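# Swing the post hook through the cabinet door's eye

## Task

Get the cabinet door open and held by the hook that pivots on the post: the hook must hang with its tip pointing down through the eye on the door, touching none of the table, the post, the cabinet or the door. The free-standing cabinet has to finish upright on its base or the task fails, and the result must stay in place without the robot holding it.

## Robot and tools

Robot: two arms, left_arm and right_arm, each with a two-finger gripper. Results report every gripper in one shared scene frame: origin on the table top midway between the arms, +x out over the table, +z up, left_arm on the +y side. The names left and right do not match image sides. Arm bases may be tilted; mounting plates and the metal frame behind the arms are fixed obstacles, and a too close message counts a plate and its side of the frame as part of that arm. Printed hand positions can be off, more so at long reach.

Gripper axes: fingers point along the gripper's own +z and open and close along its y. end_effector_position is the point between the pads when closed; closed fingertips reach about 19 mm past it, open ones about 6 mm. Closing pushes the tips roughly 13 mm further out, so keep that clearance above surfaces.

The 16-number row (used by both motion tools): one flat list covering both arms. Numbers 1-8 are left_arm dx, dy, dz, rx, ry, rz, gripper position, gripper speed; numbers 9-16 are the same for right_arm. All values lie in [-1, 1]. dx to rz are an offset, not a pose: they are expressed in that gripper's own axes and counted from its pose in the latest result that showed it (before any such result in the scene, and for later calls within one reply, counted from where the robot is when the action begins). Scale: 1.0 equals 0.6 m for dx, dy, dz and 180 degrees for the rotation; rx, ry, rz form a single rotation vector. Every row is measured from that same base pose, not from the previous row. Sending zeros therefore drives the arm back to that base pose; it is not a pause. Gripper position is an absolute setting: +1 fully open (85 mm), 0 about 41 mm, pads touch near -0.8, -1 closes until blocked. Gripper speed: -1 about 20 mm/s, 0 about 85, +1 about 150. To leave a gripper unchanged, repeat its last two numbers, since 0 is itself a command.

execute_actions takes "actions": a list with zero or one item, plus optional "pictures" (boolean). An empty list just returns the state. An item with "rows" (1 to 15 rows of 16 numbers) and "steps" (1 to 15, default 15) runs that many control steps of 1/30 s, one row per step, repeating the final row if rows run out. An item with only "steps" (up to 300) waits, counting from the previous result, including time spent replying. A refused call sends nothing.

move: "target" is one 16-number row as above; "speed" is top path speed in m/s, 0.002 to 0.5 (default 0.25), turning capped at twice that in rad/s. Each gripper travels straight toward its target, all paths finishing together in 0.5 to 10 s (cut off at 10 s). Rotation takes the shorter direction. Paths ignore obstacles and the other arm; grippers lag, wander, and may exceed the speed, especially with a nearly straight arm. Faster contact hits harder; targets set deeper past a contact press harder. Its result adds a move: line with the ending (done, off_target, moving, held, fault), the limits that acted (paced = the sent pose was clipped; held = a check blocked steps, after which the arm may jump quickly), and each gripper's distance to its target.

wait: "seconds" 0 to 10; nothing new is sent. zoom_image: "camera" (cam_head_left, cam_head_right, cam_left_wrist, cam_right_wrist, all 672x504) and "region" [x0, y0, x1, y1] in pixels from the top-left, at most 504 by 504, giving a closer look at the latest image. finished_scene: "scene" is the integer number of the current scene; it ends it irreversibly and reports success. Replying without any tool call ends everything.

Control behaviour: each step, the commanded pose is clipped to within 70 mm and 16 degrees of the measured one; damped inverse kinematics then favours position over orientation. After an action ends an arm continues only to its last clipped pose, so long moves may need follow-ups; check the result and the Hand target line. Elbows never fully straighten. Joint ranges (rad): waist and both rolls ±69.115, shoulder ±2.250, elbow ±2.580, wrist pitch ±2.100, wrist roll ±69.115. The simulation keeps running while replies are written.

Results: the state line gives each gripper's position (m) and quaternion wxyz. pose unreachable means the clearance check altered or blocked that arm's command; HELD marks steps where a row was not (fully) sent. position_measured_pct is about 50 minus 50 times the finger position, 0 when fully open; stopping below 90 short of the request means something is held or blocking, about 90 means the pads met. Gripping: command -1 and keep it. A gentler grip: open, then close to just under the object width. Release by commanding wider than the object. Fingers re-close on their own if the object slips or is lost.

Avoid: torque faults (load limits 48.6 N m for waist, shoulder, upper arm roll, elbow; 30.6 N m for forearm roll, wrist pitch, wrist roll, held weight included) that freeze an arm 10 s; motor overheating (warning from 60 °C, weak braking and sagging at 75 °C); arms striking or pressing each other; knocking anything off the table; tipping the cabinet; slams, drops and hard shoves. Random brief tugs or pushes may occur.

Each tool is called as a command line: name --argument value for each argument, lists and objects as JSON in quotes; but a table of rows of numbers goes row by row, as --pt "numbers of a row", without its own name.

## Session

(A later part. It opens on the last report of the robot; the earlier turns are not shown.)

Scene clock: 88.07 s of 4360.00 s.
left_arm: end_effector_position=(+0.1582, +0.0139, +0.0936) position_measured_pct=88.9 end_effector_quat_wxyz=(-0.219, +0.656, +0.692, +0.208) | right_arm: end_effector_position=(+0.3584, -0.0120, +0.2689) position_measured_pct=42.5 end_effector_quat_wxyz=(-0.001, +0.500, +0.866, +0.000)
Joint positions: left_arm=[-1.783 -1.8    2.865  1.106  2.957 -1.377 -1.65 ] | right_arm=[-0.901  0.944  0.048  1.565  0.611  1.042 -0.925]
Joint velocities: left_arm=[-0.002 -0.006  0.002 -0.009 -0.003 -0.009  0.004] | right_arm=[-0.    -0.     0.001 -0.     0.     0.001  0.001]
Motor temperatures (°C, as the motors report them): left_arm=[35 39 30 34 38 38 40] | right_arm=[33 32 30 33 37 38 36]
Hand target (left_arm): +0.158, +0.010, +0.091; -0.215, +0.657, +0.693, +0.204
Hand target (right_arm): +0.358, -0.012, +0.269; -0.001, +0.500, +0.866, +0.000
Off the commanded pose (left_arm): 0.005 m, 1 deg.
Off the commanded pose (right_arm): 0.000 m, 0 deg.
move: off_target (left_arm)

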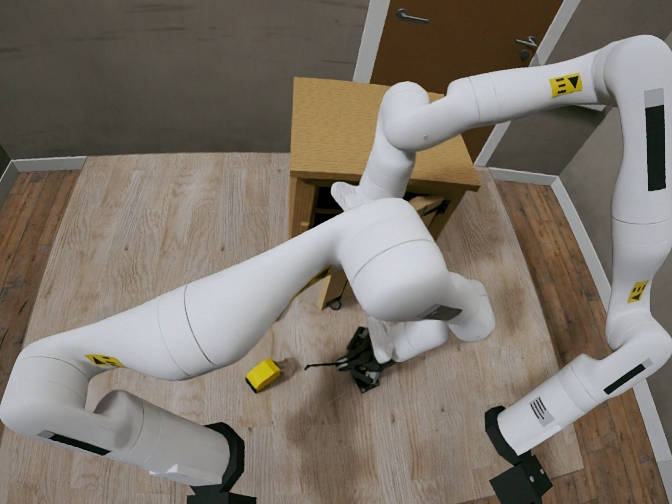

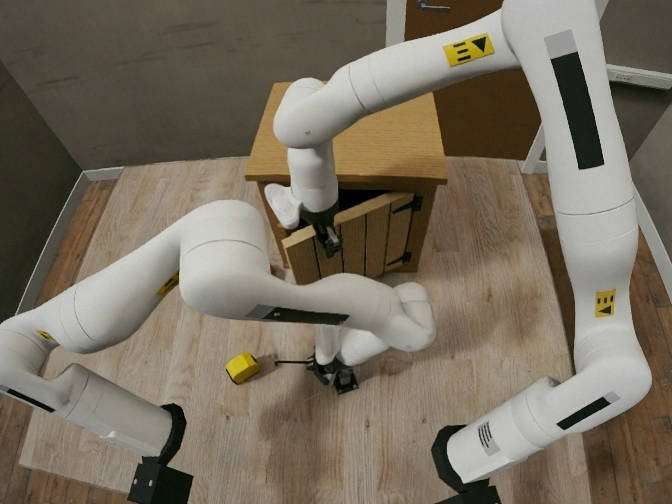

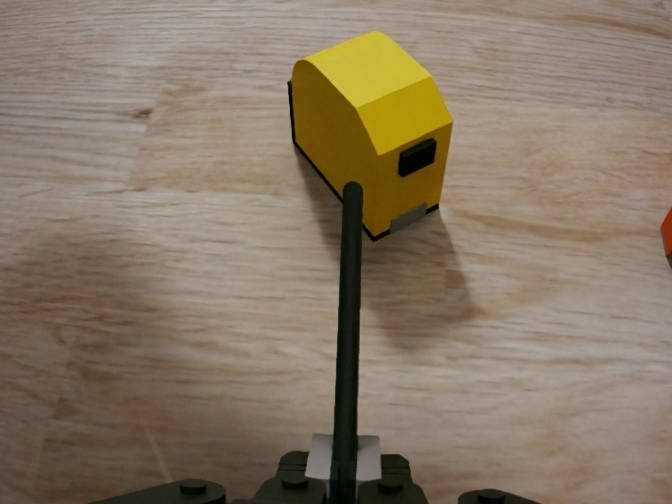

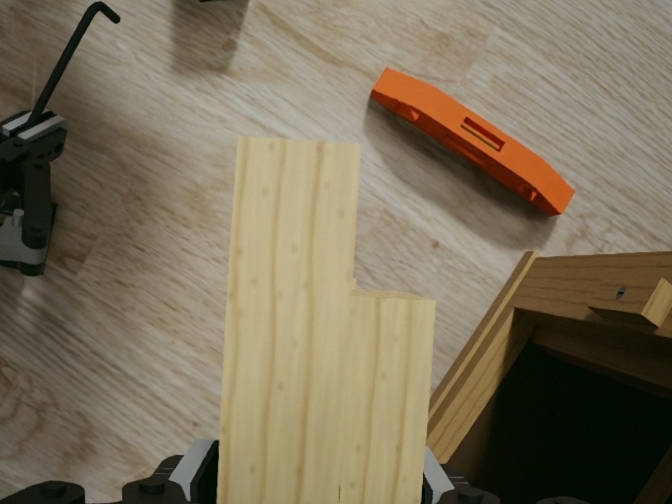

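move --target '[-0.0067,0.0386,-0.0047,-0.0765,0,0.109,-1,0,0,0,0,0,0,0,0.15,0]' --speed 0.07

move --target '[-0.0067,0.0386,-0.0047,-0.0765,0,0.109,-1,0,0,0,0,0,0,0,0.15,0]' --speed 0.07

move --target '[0.0070,0,-0.0150,0,0.0556,0,-1,0,0,0,0,0,0,0,0.15,0]' --speed 0.06

Scene clock: 113.47 s of 4360.00 s.
left_arm: end_effector_position=(+0.1824, +0.0107, +0.0945) position_measured_pct=88.9 end_effector_quat_wxyz=(-0.171, +0.785, +0.541, +0.250) | right_arm: end_effector_position=(+0.3584, -0.0120, +0.2689) position_measured_pct=42.5 end_effector_quat_wxyz=(-0.001, +0.500, +0.866, +0.000)
Joint positions: left_arm=[-1.698 -1.796  2.896  1.195  2.765 -1.283 -1.872] | right_arm=[-0.901  0.944  0.048  1.565  0.611  1.042 -0.925]
Joint velocities: left_arm=[-0.     0.001  0.001  0.002 -0.003 -0.001  0.   ] | right_arm=[-0.     0.     0.    -0.001  0.    -0.001  0.001]
Motor temperatures (°C, as the motors report them): left_arm=[35 40 30 34 38 38 40] | right_arm=[33 33 30 33 37 38 36]
Hand target (left_arm): +0.182, +0.011, +0.093; -0.171, +0.785, +0.541, +0.249
Hand target (right_arm): +0.358, -0.012, +0.269; -0.001, +0.500, +0.866, +0.000
Off the commanded pose (left_arm): 0.001 m, 0 deg.
Off the commanded pose (right_arm): 0.000 m, 0 deg.
After step 90, 19.17 s passed at rest.
move: done

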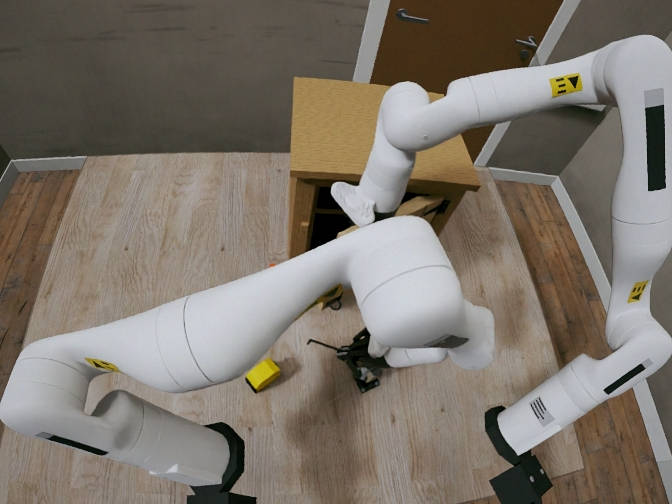

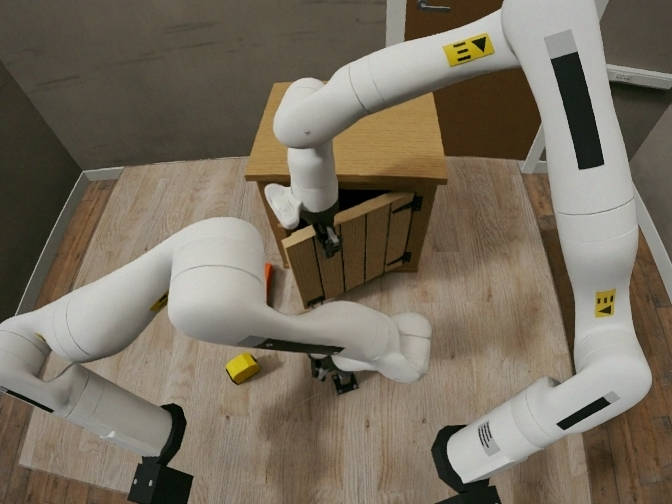

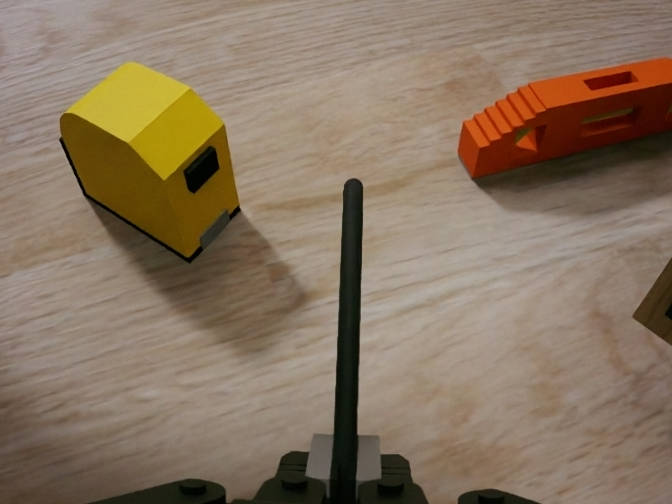

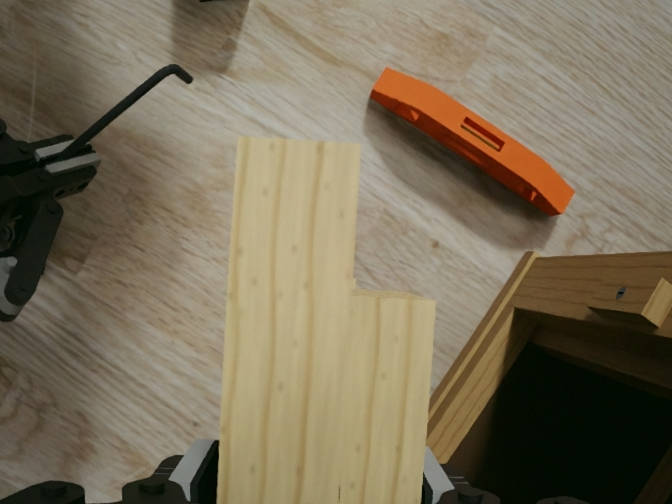

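Scene clock: 116.70 s of 4360.00 s.
left_arm: end_effector_position=(+0.2032, -0.0023, +0.0948) position_measured_pct=88.9 end_effector_quat_wxyz=(-0.116, +0.880, +0.366, +0.281) | right_arm: end_effector_position=(+0.3584, -0.0120, +0.2689) position_measured_pct=42.5 end_effector_quat_wxyz=(-0.001, +0.500, +0.866, +0.000)
Joint positions: left_arm=[-1.618 -1.768  2.92   1.346  2.561 -1.11  -2.047] | right_arm=[-0.901  0.944  0.048  1.565  0.611  1.042 -0.925]
Joint velocities: left_arm=[-0.001  0.001  0.001  0.001 -0.002  0.002  0.   ] | right_arm=[-0.     0.     0.001 -0.    -0.    -0.001 -0.   ]
Motor temperatures (°C, as the motors report them): left_arm=[35 40 30 34 38 38 40] | right_arm=[33 33 30 33 37 38 36]
Hand target (left_arm): +0.203, -0.002, +0.094; -0.116, +0.880, +0.366, +0.280
Hand target (right_arm): +0.358, -0.012, +0.269; -0.001, +0.500, +0.866, +0.000
Off the commanded pose (left_arm): 0.001 m, 0 deg.
Off the commanded pose (right_arm): 0.000 m, 0 deg.
move: done

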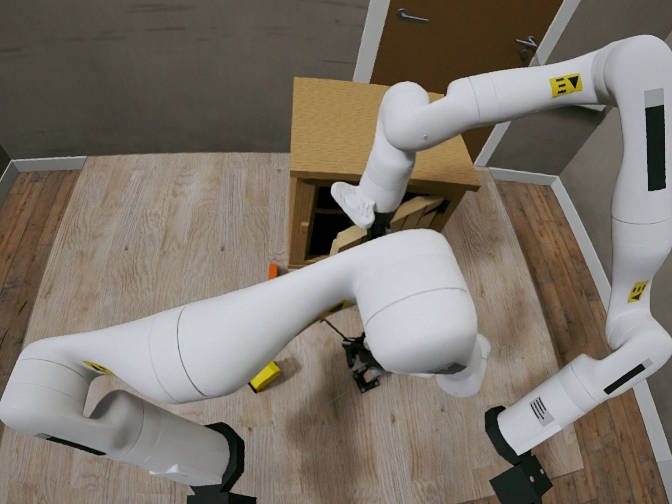

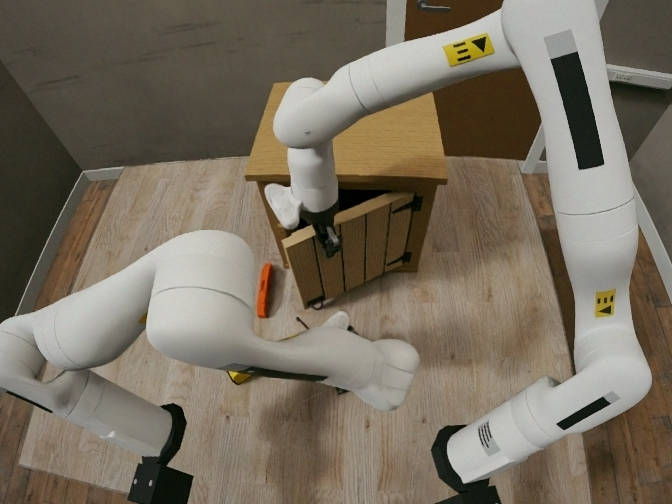

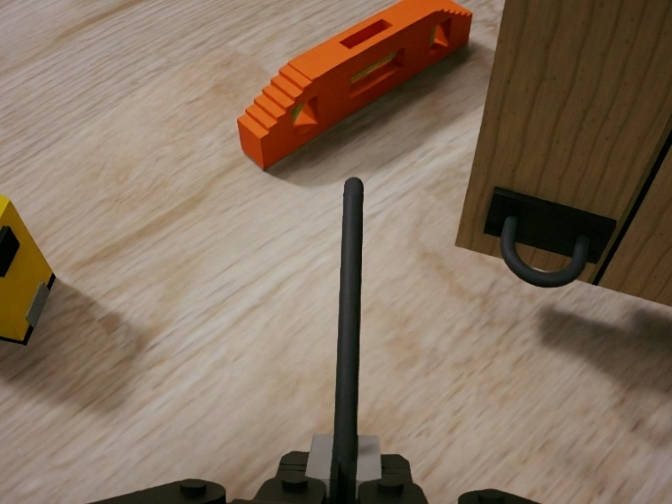

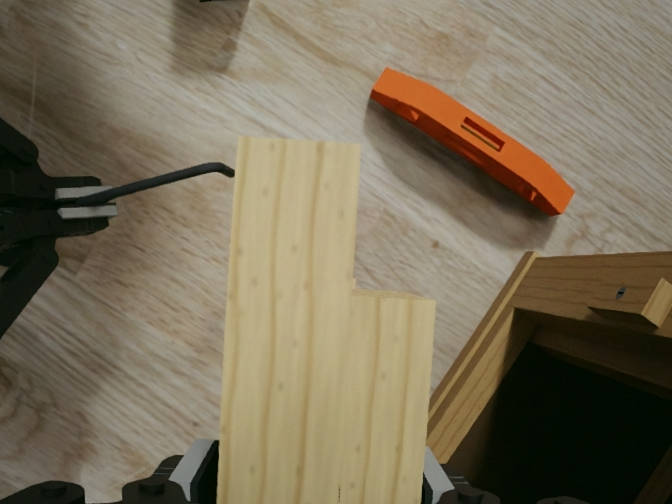

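Scene clock: 118.40 s of 4360.00 s.
left_arm: end_effector_position=(+0.2019, -0.0035, +0.1049) position_measured_pct=88.9 end_effector_quat_wxyz=(-0.148, +0.852, +0.355, +0.356) | right_arm: end_effector_position=(+0.3584, -0.0120, +0.2689) position_measured_pct=42.5 end_effector_quat_wxyz=(-0.001, +0.500, +0.866, +0.000)
Joint positions: left_arm=[-1.559 -1.878  2.903  1.189  2.577 -1.314 -2.059] | right_arm=[-0.901  0.944  0.048  1.565  0.611  1.042 -0.925]
Joint velocities: left_arm=[ 0.003 -0.005 -0.    -0.005 -0.001 -0.004 -0.   ] | right_arm=[-0.  0. -0.  0. -0. -0. -0.]
Motor temperatures (°C, as the motors report them): left_arm=[35 40 30 34 38 38 40] | right_arm=[33 33 30 33 37 38 36]
Hand target (left_arm): +0.202, -0.003, +0.105; -0.148, +0.852, +0.355, +0.356
Hand target (right_arm): +0.358, -0.012, +0.269; -0.001, +0.500, +0.866, +0.000
Off the commanded pose (left_arm): 0.000 m, 0 deg.
Off the commanded pose (right_arm): 0.000 m, 0 deg.
move: done

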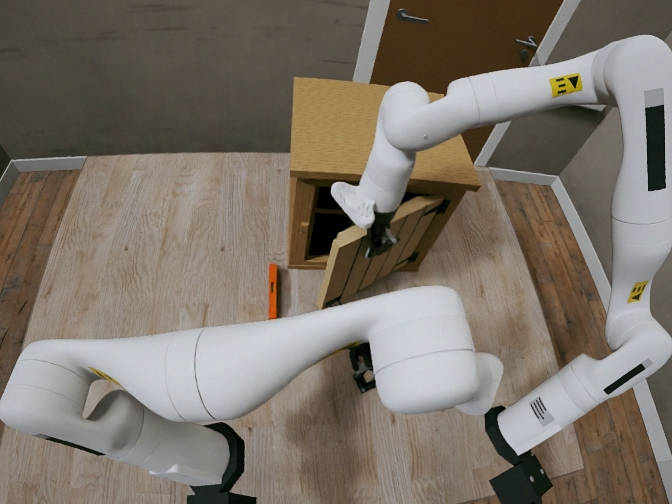

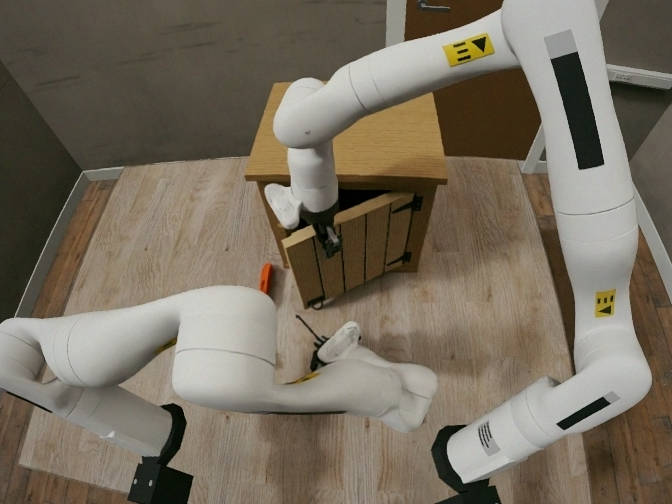

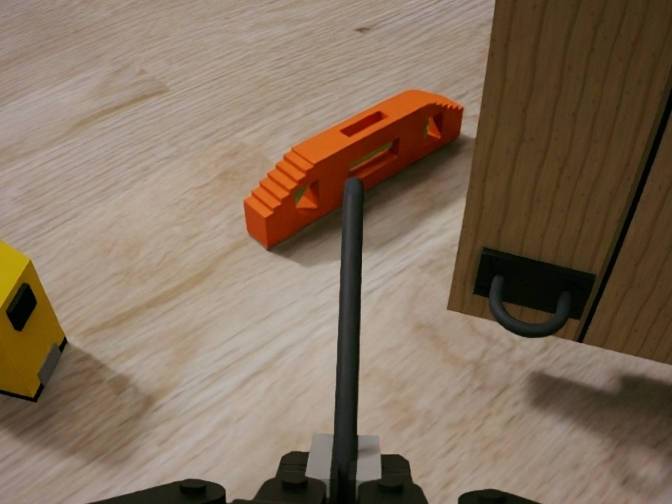

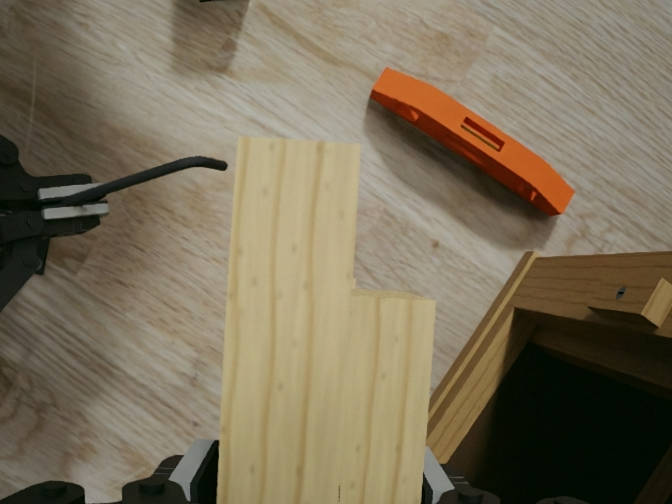

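move --target '[-0.0062,0.0394,-0.0062,-0.098,0,0.098,-1,0,0,0,0,0,0,0,0.15,0]' --speed 0.07

move --target '[-0.0095,0,0.0136,0,-0.0556,0,-1,0,0,0,0,0,0,0,0.15,0]' --speed 0.05

Scene clock: 135.37 s of 4360.00 s.
left_arm: end_effector_position=(+0.2157, -0.0239, +0.1050) position_measured_pct=88.9 end_effector_quat_wxyz=(-0.068, +0.908, +0.163, +0.380) | right_arm: end_effector_position=(+0.3584, -0.0120, +0.2689) position_measured_pct=42.5 end_effector_quat_wxyz=(-0.001, +0.500, +0.866, +0.000)
Joint positions: left_arm=[-1.446 -1.82   2.908  1.456  2.33  -1.014 -2.123] | right_arm=[-0.901  0.944  0.048  1.565  0.611  1.042 -0.925]
Joint velocities: left_arm=[ 0.001  0.002  0.     0.004 -0.003  0.002  0.002] | right_arm=[ 0.     0.    -0.001 -0.001  0.    -0.001  0.001]
Motor temperatures (°C, as the motors report them): left_arm=[35 40 30 34 38 38 40] | right_arm=[33 33 30 33 37 38 36]
Hand target (left_arm): +0.216, -0.024, +0.105; -0.068, +0.908, +0.163, +0.380
Hand target (right_arm): +0.358, -0.012, +0.269; -0.001, +0.500, +0.866, +0.000
Off the commanded pose (left_arm): 0.001 m, 0 deg.
Off the commanded pose (right_arm): 0.000 m, 0 deg.
After step 90, 10.60 s passed at rest.
move: done

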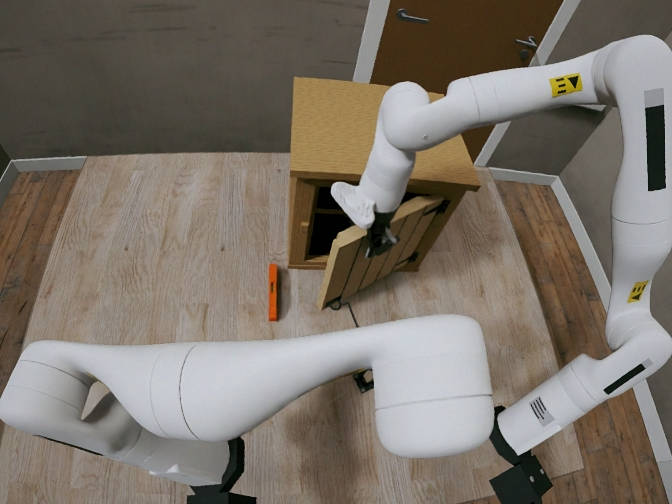

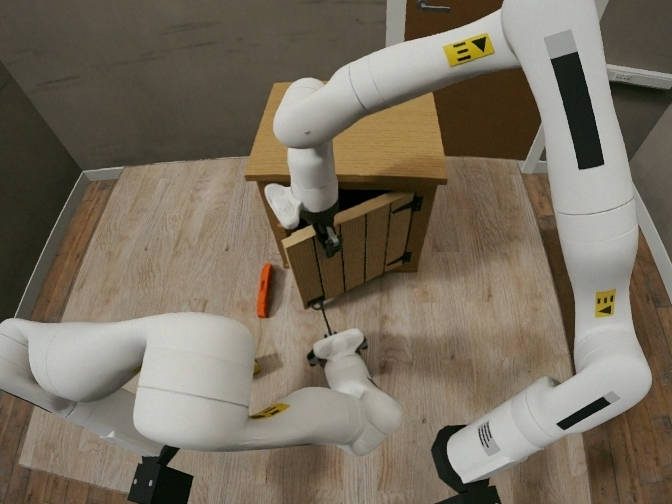

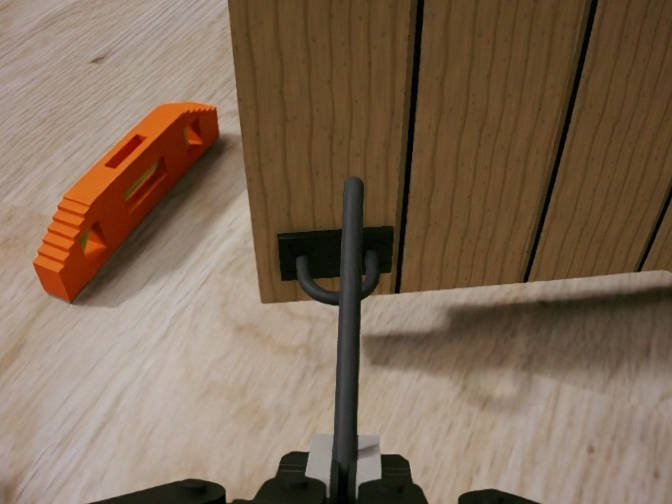

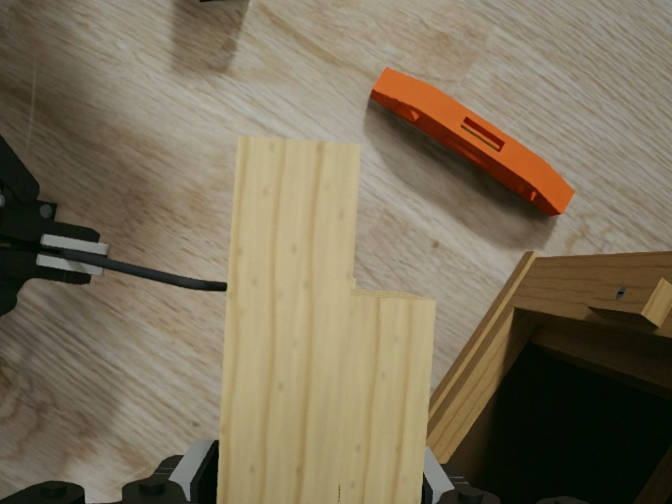

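Scene clock: 137.37 s of 4360.00 s.
left_arm: end_effector_position=(+0.2173, -0.0235, +0.0951) position_measured_pct=88.9 end_effector_quat_wxyz=(-0.053, +0.938, +0.168, +0.300) | right_arm: end_effector_position=(+0.3584, -0.0120, +0.2689) position_measured_pct=42.5 end_effector_quat_wxyz=(-0.001, +0.500, +0.866, +0.000)
Joint positions: left_arm=[-1.547 -1.728  2.922  1.537  2.307 -0.876 -2.158] | right_arm=[-0.901  0.944  0.048  1.565  0.611  1.042 -0.925]
Joint velocities: left_arm=[-0.005  0.003  0.     0.002  0.003  0.004 -0.002] | right_arm=[-0.     0.     0.     0.001 -0.    -0.     0.001]
Motor temperatures (°C, as the motors report them): left_arm=[35 41 30 34 38 38 40] | right_arm=[33 33 30 33 37 38 36]
Hand target (left_arm): +0.217, -0.023, +0.095; -0.053, +0.938, +0.168, +0.299
Hand target (right_arm): +0.358, -0.012, +0.269; -0.001, +0.500, +0.866, +0.000
Off the commanded pose (left_arm): 0.000 m, 0 deg.
Off the commanded pose (right_arm): 0.000 m, 0 deg.
move: done

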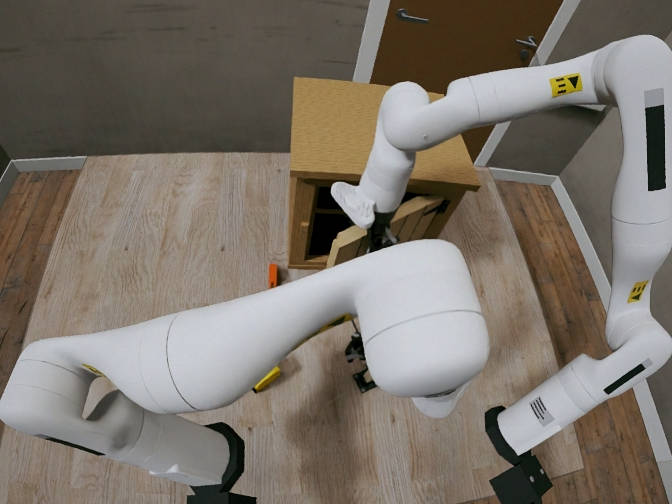

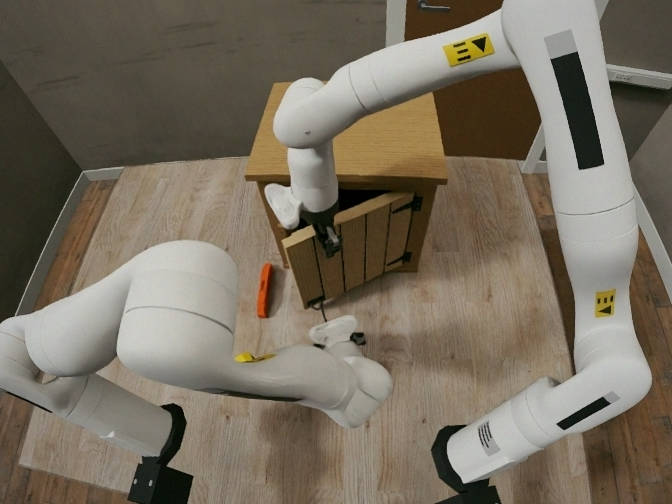

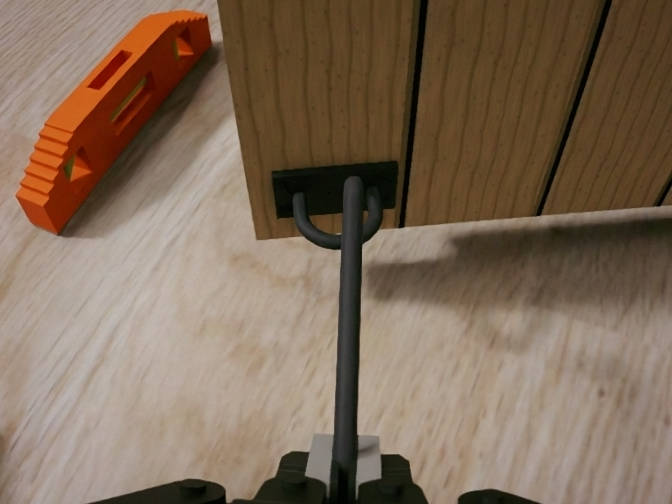

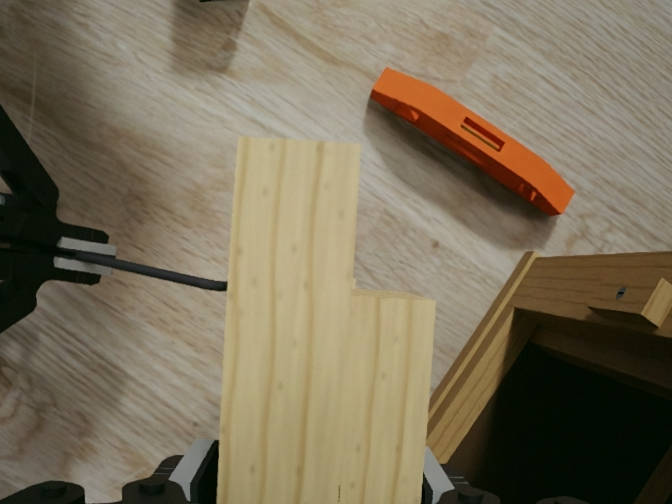

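move --target '[0,0,0,0,0,0,-1,0,-0.002,-0.0425,0,0,0,-0.037,0.15,0]' --speed 0.04

move --target '[-0.0076,0,0.011,0,-0.0444,0,-1,0,0,0,0,0,0,0,0.15,0]' --speed 0.04

Scene clock: 146.33 s of 4360.00 s.
left_arm: end_effector_position=(+0.2173, -0.0235, +0.0950) position_measured_pct=88.9 end_effector_quat_wxyz=(-0.053, +0.938, +0.168, +0.299) | right_arm: end_effector_position=(+0.3371, -0.0256, +0.2689) position_measured_pct=42.5 end_effector_quat_wxyz=(-0.001, +0.449, +0.894, +0.001)
Joint positions: left_arm=[-1.547 -1.728  2.922  1.537  2.307 -0.876 -2.158] | right_arm=[-0.909  0.912  0.023  1.655  0.64   1.013 -0.876]
Joint velocities: left_arm=[-0.    -0.001 -0.    -0.     0.    -0.    -0.001] | right_arm=[-0.    -0.002  0.     0.001 -0.     0.001  0.001]
Motor temperatures (°C, as the motors report them): left_arm=[35 41 30 34 38 38 40] | right_arm=[33 33 30 33 37 38 36]
Hand target (left_arm): +0.217, -0.024, +0.095; -0.053, +0.938, +0.168, +0.300
Hand target (right_arm): +0.337, -0.026, +0.269; -0.001, +0.449, +0.894, +0.000
Off the commanded pose (left_arm): 0.000 m, 0 deg.
Off the commanded pose (right_arm): 0.000 m, 0 deg.
After step 90, 4.27 s passed at rest.
move: done

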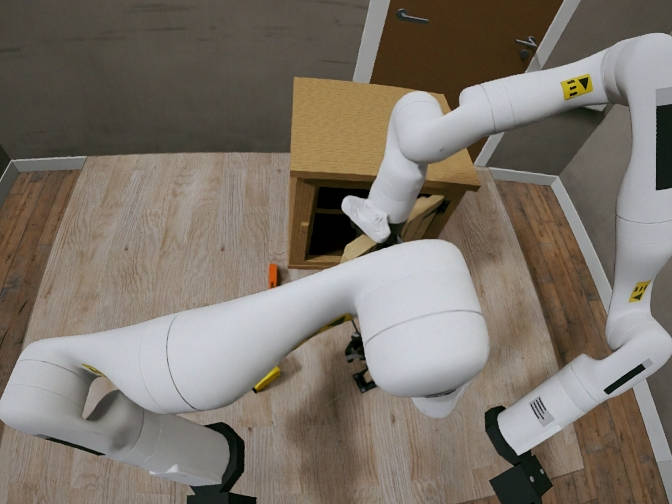

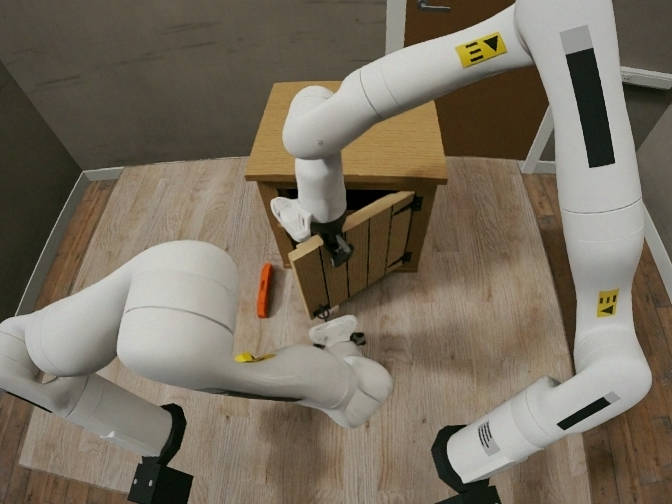

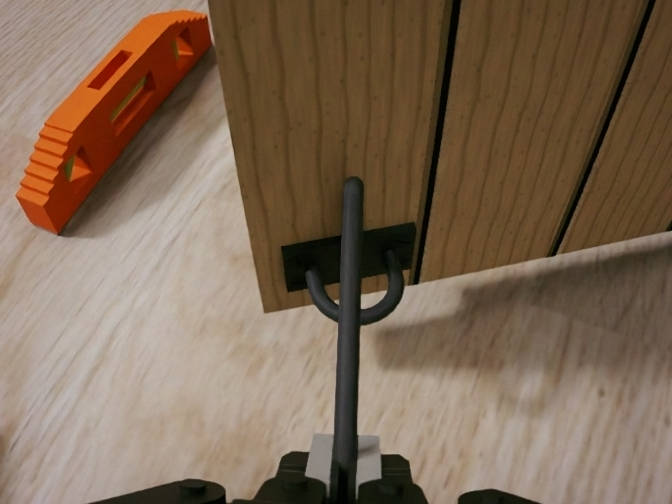

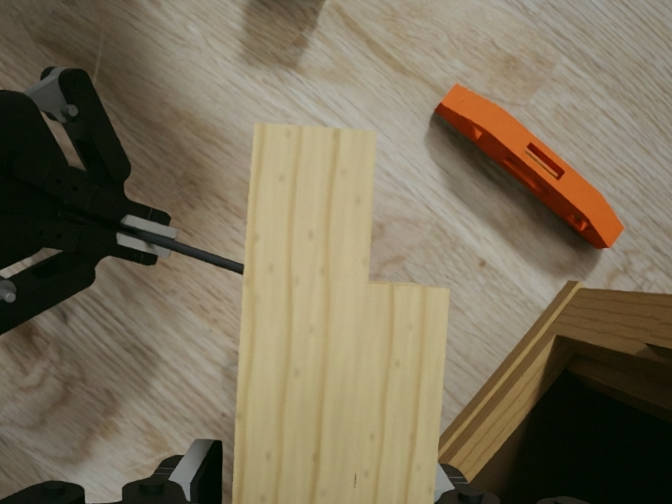

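Scene clock: 148.30 s of 4360.00 s.
left_arm: end_effector_position=(+0.2166, -0.0241, +0.0923) position_measured_pct=88.9 end_effector_quat_wxyz=(-0.041, +0.956, +0.171, +0.236) | right_arm: end_effector_position=(+0.3371, -0.0256, +0.2689) position_measured_pct=42.5 end_effector_quat_wxyz=(-0.001, +0.449, +0.894, +0.001)
Joint positions: left_arm=[-1.635 -1.654  2.944  1.59   2.289 -0.788 -2.199] | right_arm=[-0.909  0.912  0.023  1.655  0.64   1.013 -0.876]
Joint velocities: left_arm=[-0.006  0.003  0.003  0.001 -0.003 -0.001  0.001] | right_arm=[ 0.     0.    -0.002 -0.    -0.     0.001 -0.   ]
Motor temperatures (°C, as the motors report them): left_arm=[35 41 30 34 38 38 40] | right_arm=[33 33 30 33 37 38 36]
Hand target (left_arm): +0.217, -0.024, +0.087; -0.041, +0.956, +0.171, +0.233
Hand target (right_arm): +0.337, -0.026, +0.269; -0.001, +0.449, +0.894, +0.001
Off the commanded pose (left_arm): 0.005 m, 0 deg.
Off the commanded pose (right_arm): 0.000 m, 0 deg.
move: off_target (left_arm)

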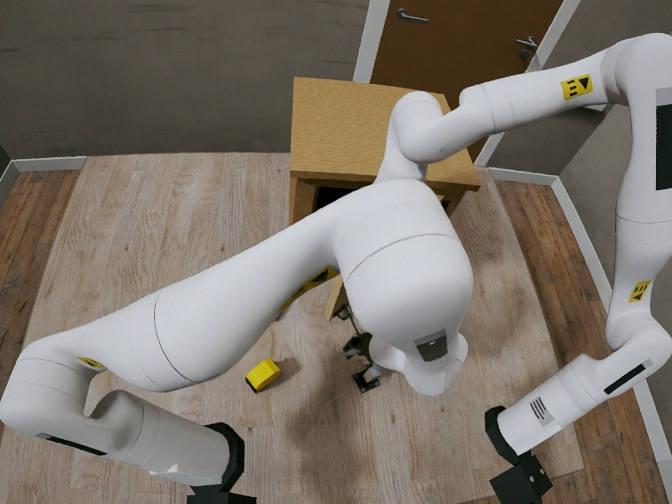

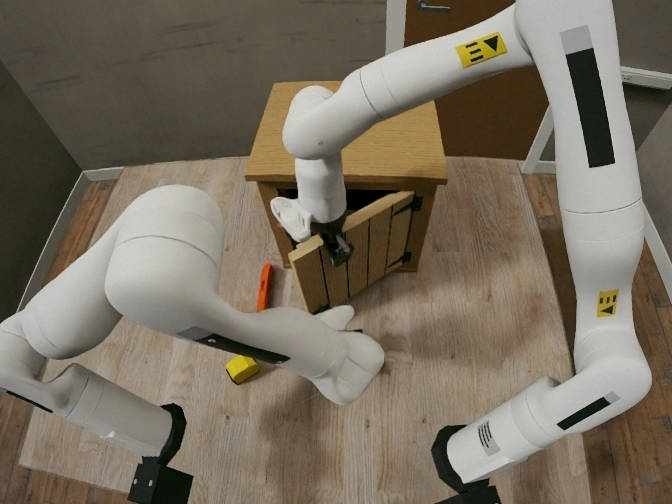

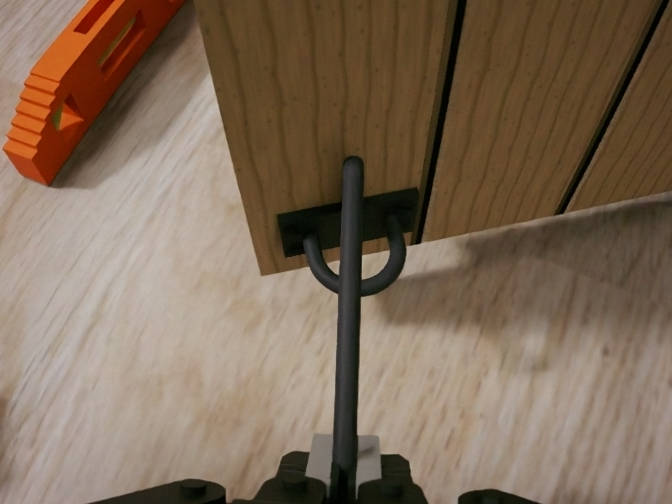

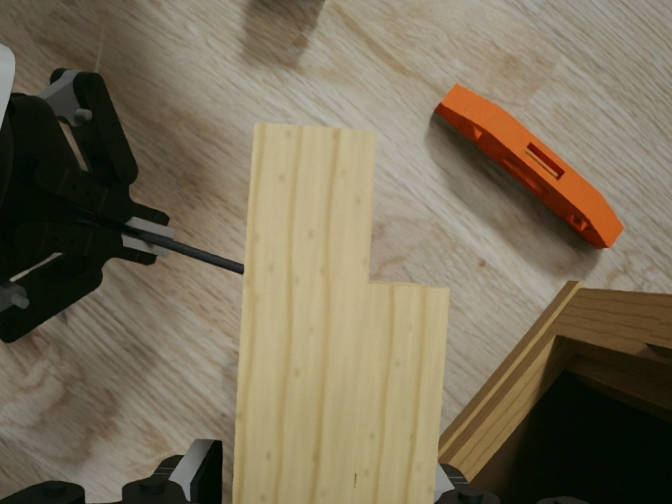

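move --target '[0.001,0,-0.005,0,0.015,0,-1,0,0,0.04,0,0,0,0.017,0.15,0]' --speed 0.04

move --target '[-0.0068,0,0.012,0,-0.0444,0,-1,0,0,0,0,0,0,0,0.15,0]' --speed 0.04

Scene clock: 153.43 s of 4360.00 s.
left_arm: end_effector_position=(+0.2166, -0.0236, +0.0937) position_measured_pct=88.9 end_effector_quat_wxyz=(-0.046, +0.950, +0.170, +0.258) | right_arm: end_effector_position=(+0.3565, -0.0113, +0.2691) position_measured_pct=42.5 end_effector_quat_wxyz=(-0.000, +0.473, +0.881, +0.001)
Joint positions: left_arm=[-1.603 -1.679  2.937  1.573  2.294 -0.82  -2.182] | right_arm=[-0.896  0.944  0.033  1.568  0.623  1.046 -0.876]
Joint velocities: left_arm=[ 0.002 -0.003 -0.     0.    -0.001 -0.001  0.004] | right_arm=[ 0.001  0.004  0.001 -0.002 -0.002  0.003  0.001]
Motor temperatures (°C, as the motors report them): left_arm=[35 41 30 34 38 38 40] | right_arm=[33 33 30 33 37 38 36]
Hand target (left_arm): +0.216, -0.024, +0.095; -0.045, +0.950, +0.170, +0.258
Hand target (right_arm): +0.356, -0.011, +0.269; -0.001, +0.473, +0.881, +0.001
Off the commanded pose (left_arm): 0.002 m, 0 deg.
Off the commanded pose (right_arm): 0.000 m, 0 deg.
After step 90, 1.20 s passed at rest.
move: done

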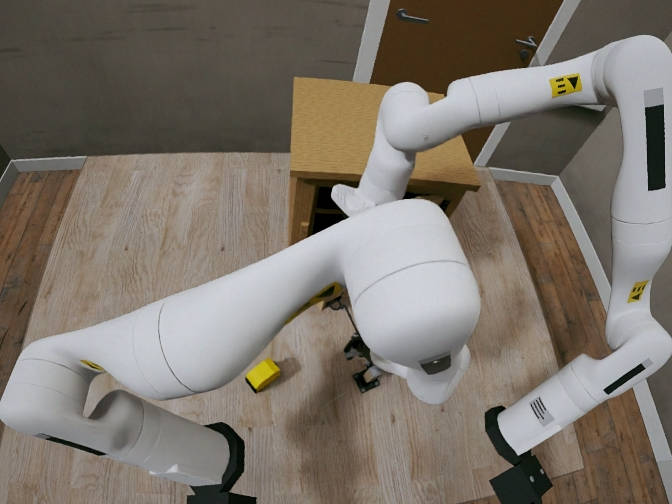

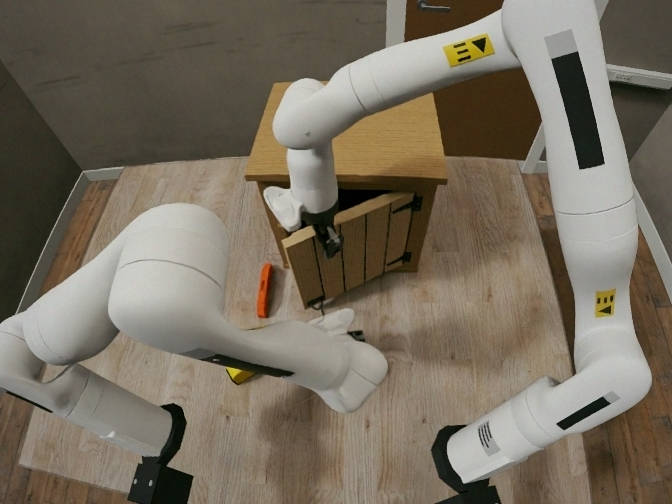

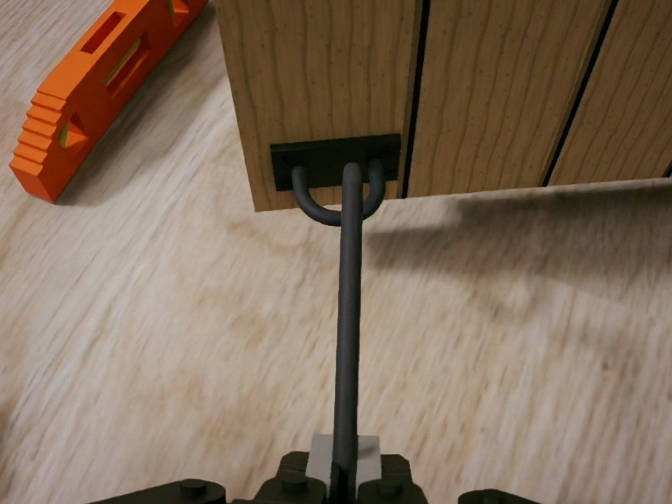

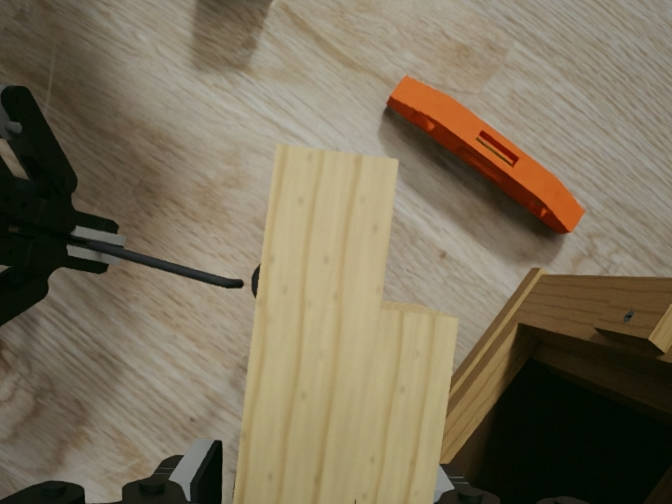

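Scene clock: 155.40 s of 4360.00 s.
left_arm: end_effector_position=(+0.2166, -0.0237, +0.0848) position_measured_pct=88.9 end_effector_quat_wxyz=(-0.034, +0.966, +0.172, +0.191) | right_arm: end_effector_position=(+0.3565, -0.0113, +0.2691) position_measured_pct=42.5 end_effector_quat_wxyz=(-0.000, +0.473, +0.881, +0.001)
Joint positions: left_arm=[-1.704 -1.62   2.958  1.613  2.281 -0.73  -2.237] | right_arm=[-0.896  0.944  0.033  1.568  0.623  1.046 -0.876]
Joint velocities: left_arm=[-0.004  0.003  0.     0.001  0.002  0.002 -0.001] | right_arm=[-0.    -0.    -0.001 -0.    -0.001  0.     0.   ]
Motor temperatures (°C, as the motors report them): left_arm=[35 41 30 34 38 38 40] | right_arm=[33 33 30 33 37 38 36]
Hand target (left_arm): +0.217, -0.024, +0.085; -0.033, +0.966, +0.172, +0.191
Hand target (right_arm): +0.356, -0.011, +0.269; -0.000, +0.473, +0.881, +0.001
Off the commanded pose (left_arm): 0.001 m, 0 deg.
Off the commanded pose (right_arm): 0.000 m, 0 deg.
move: done

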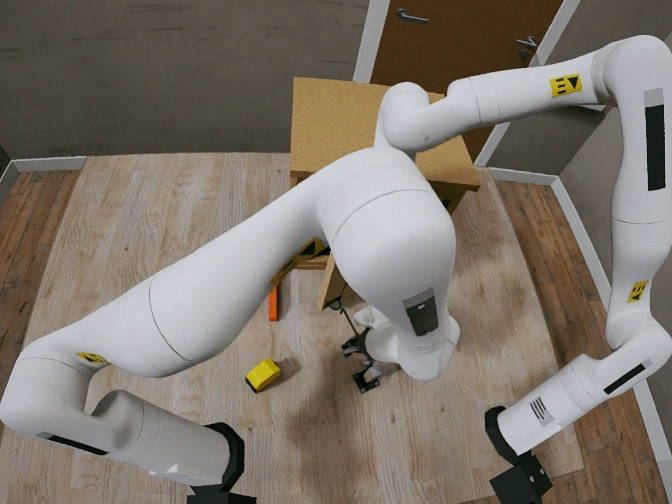

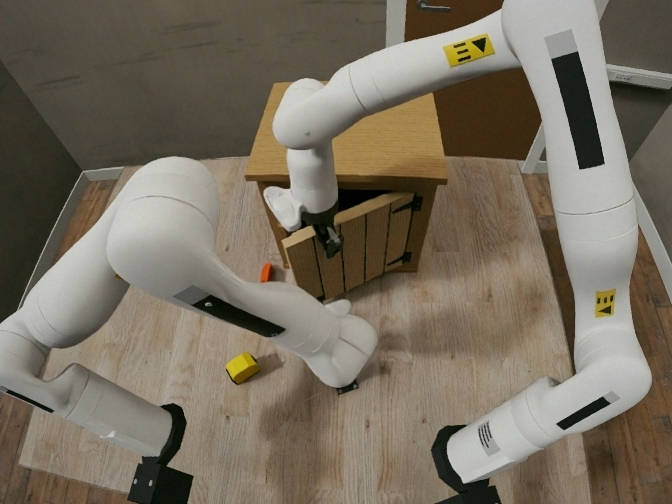

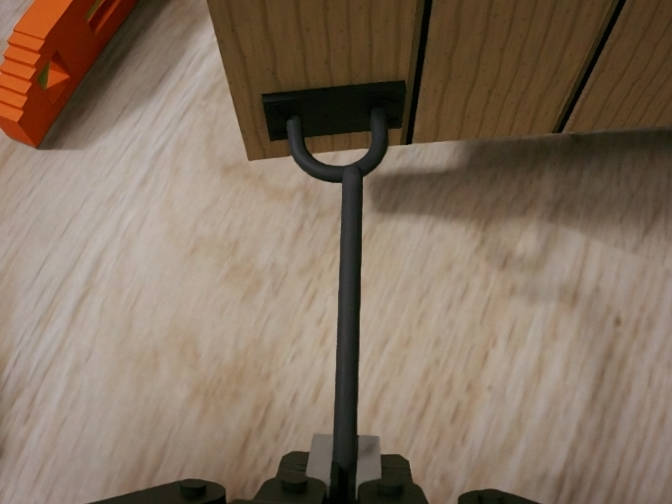

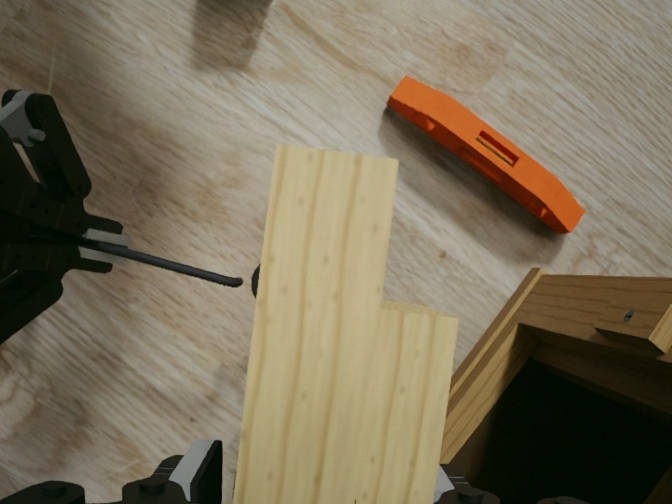

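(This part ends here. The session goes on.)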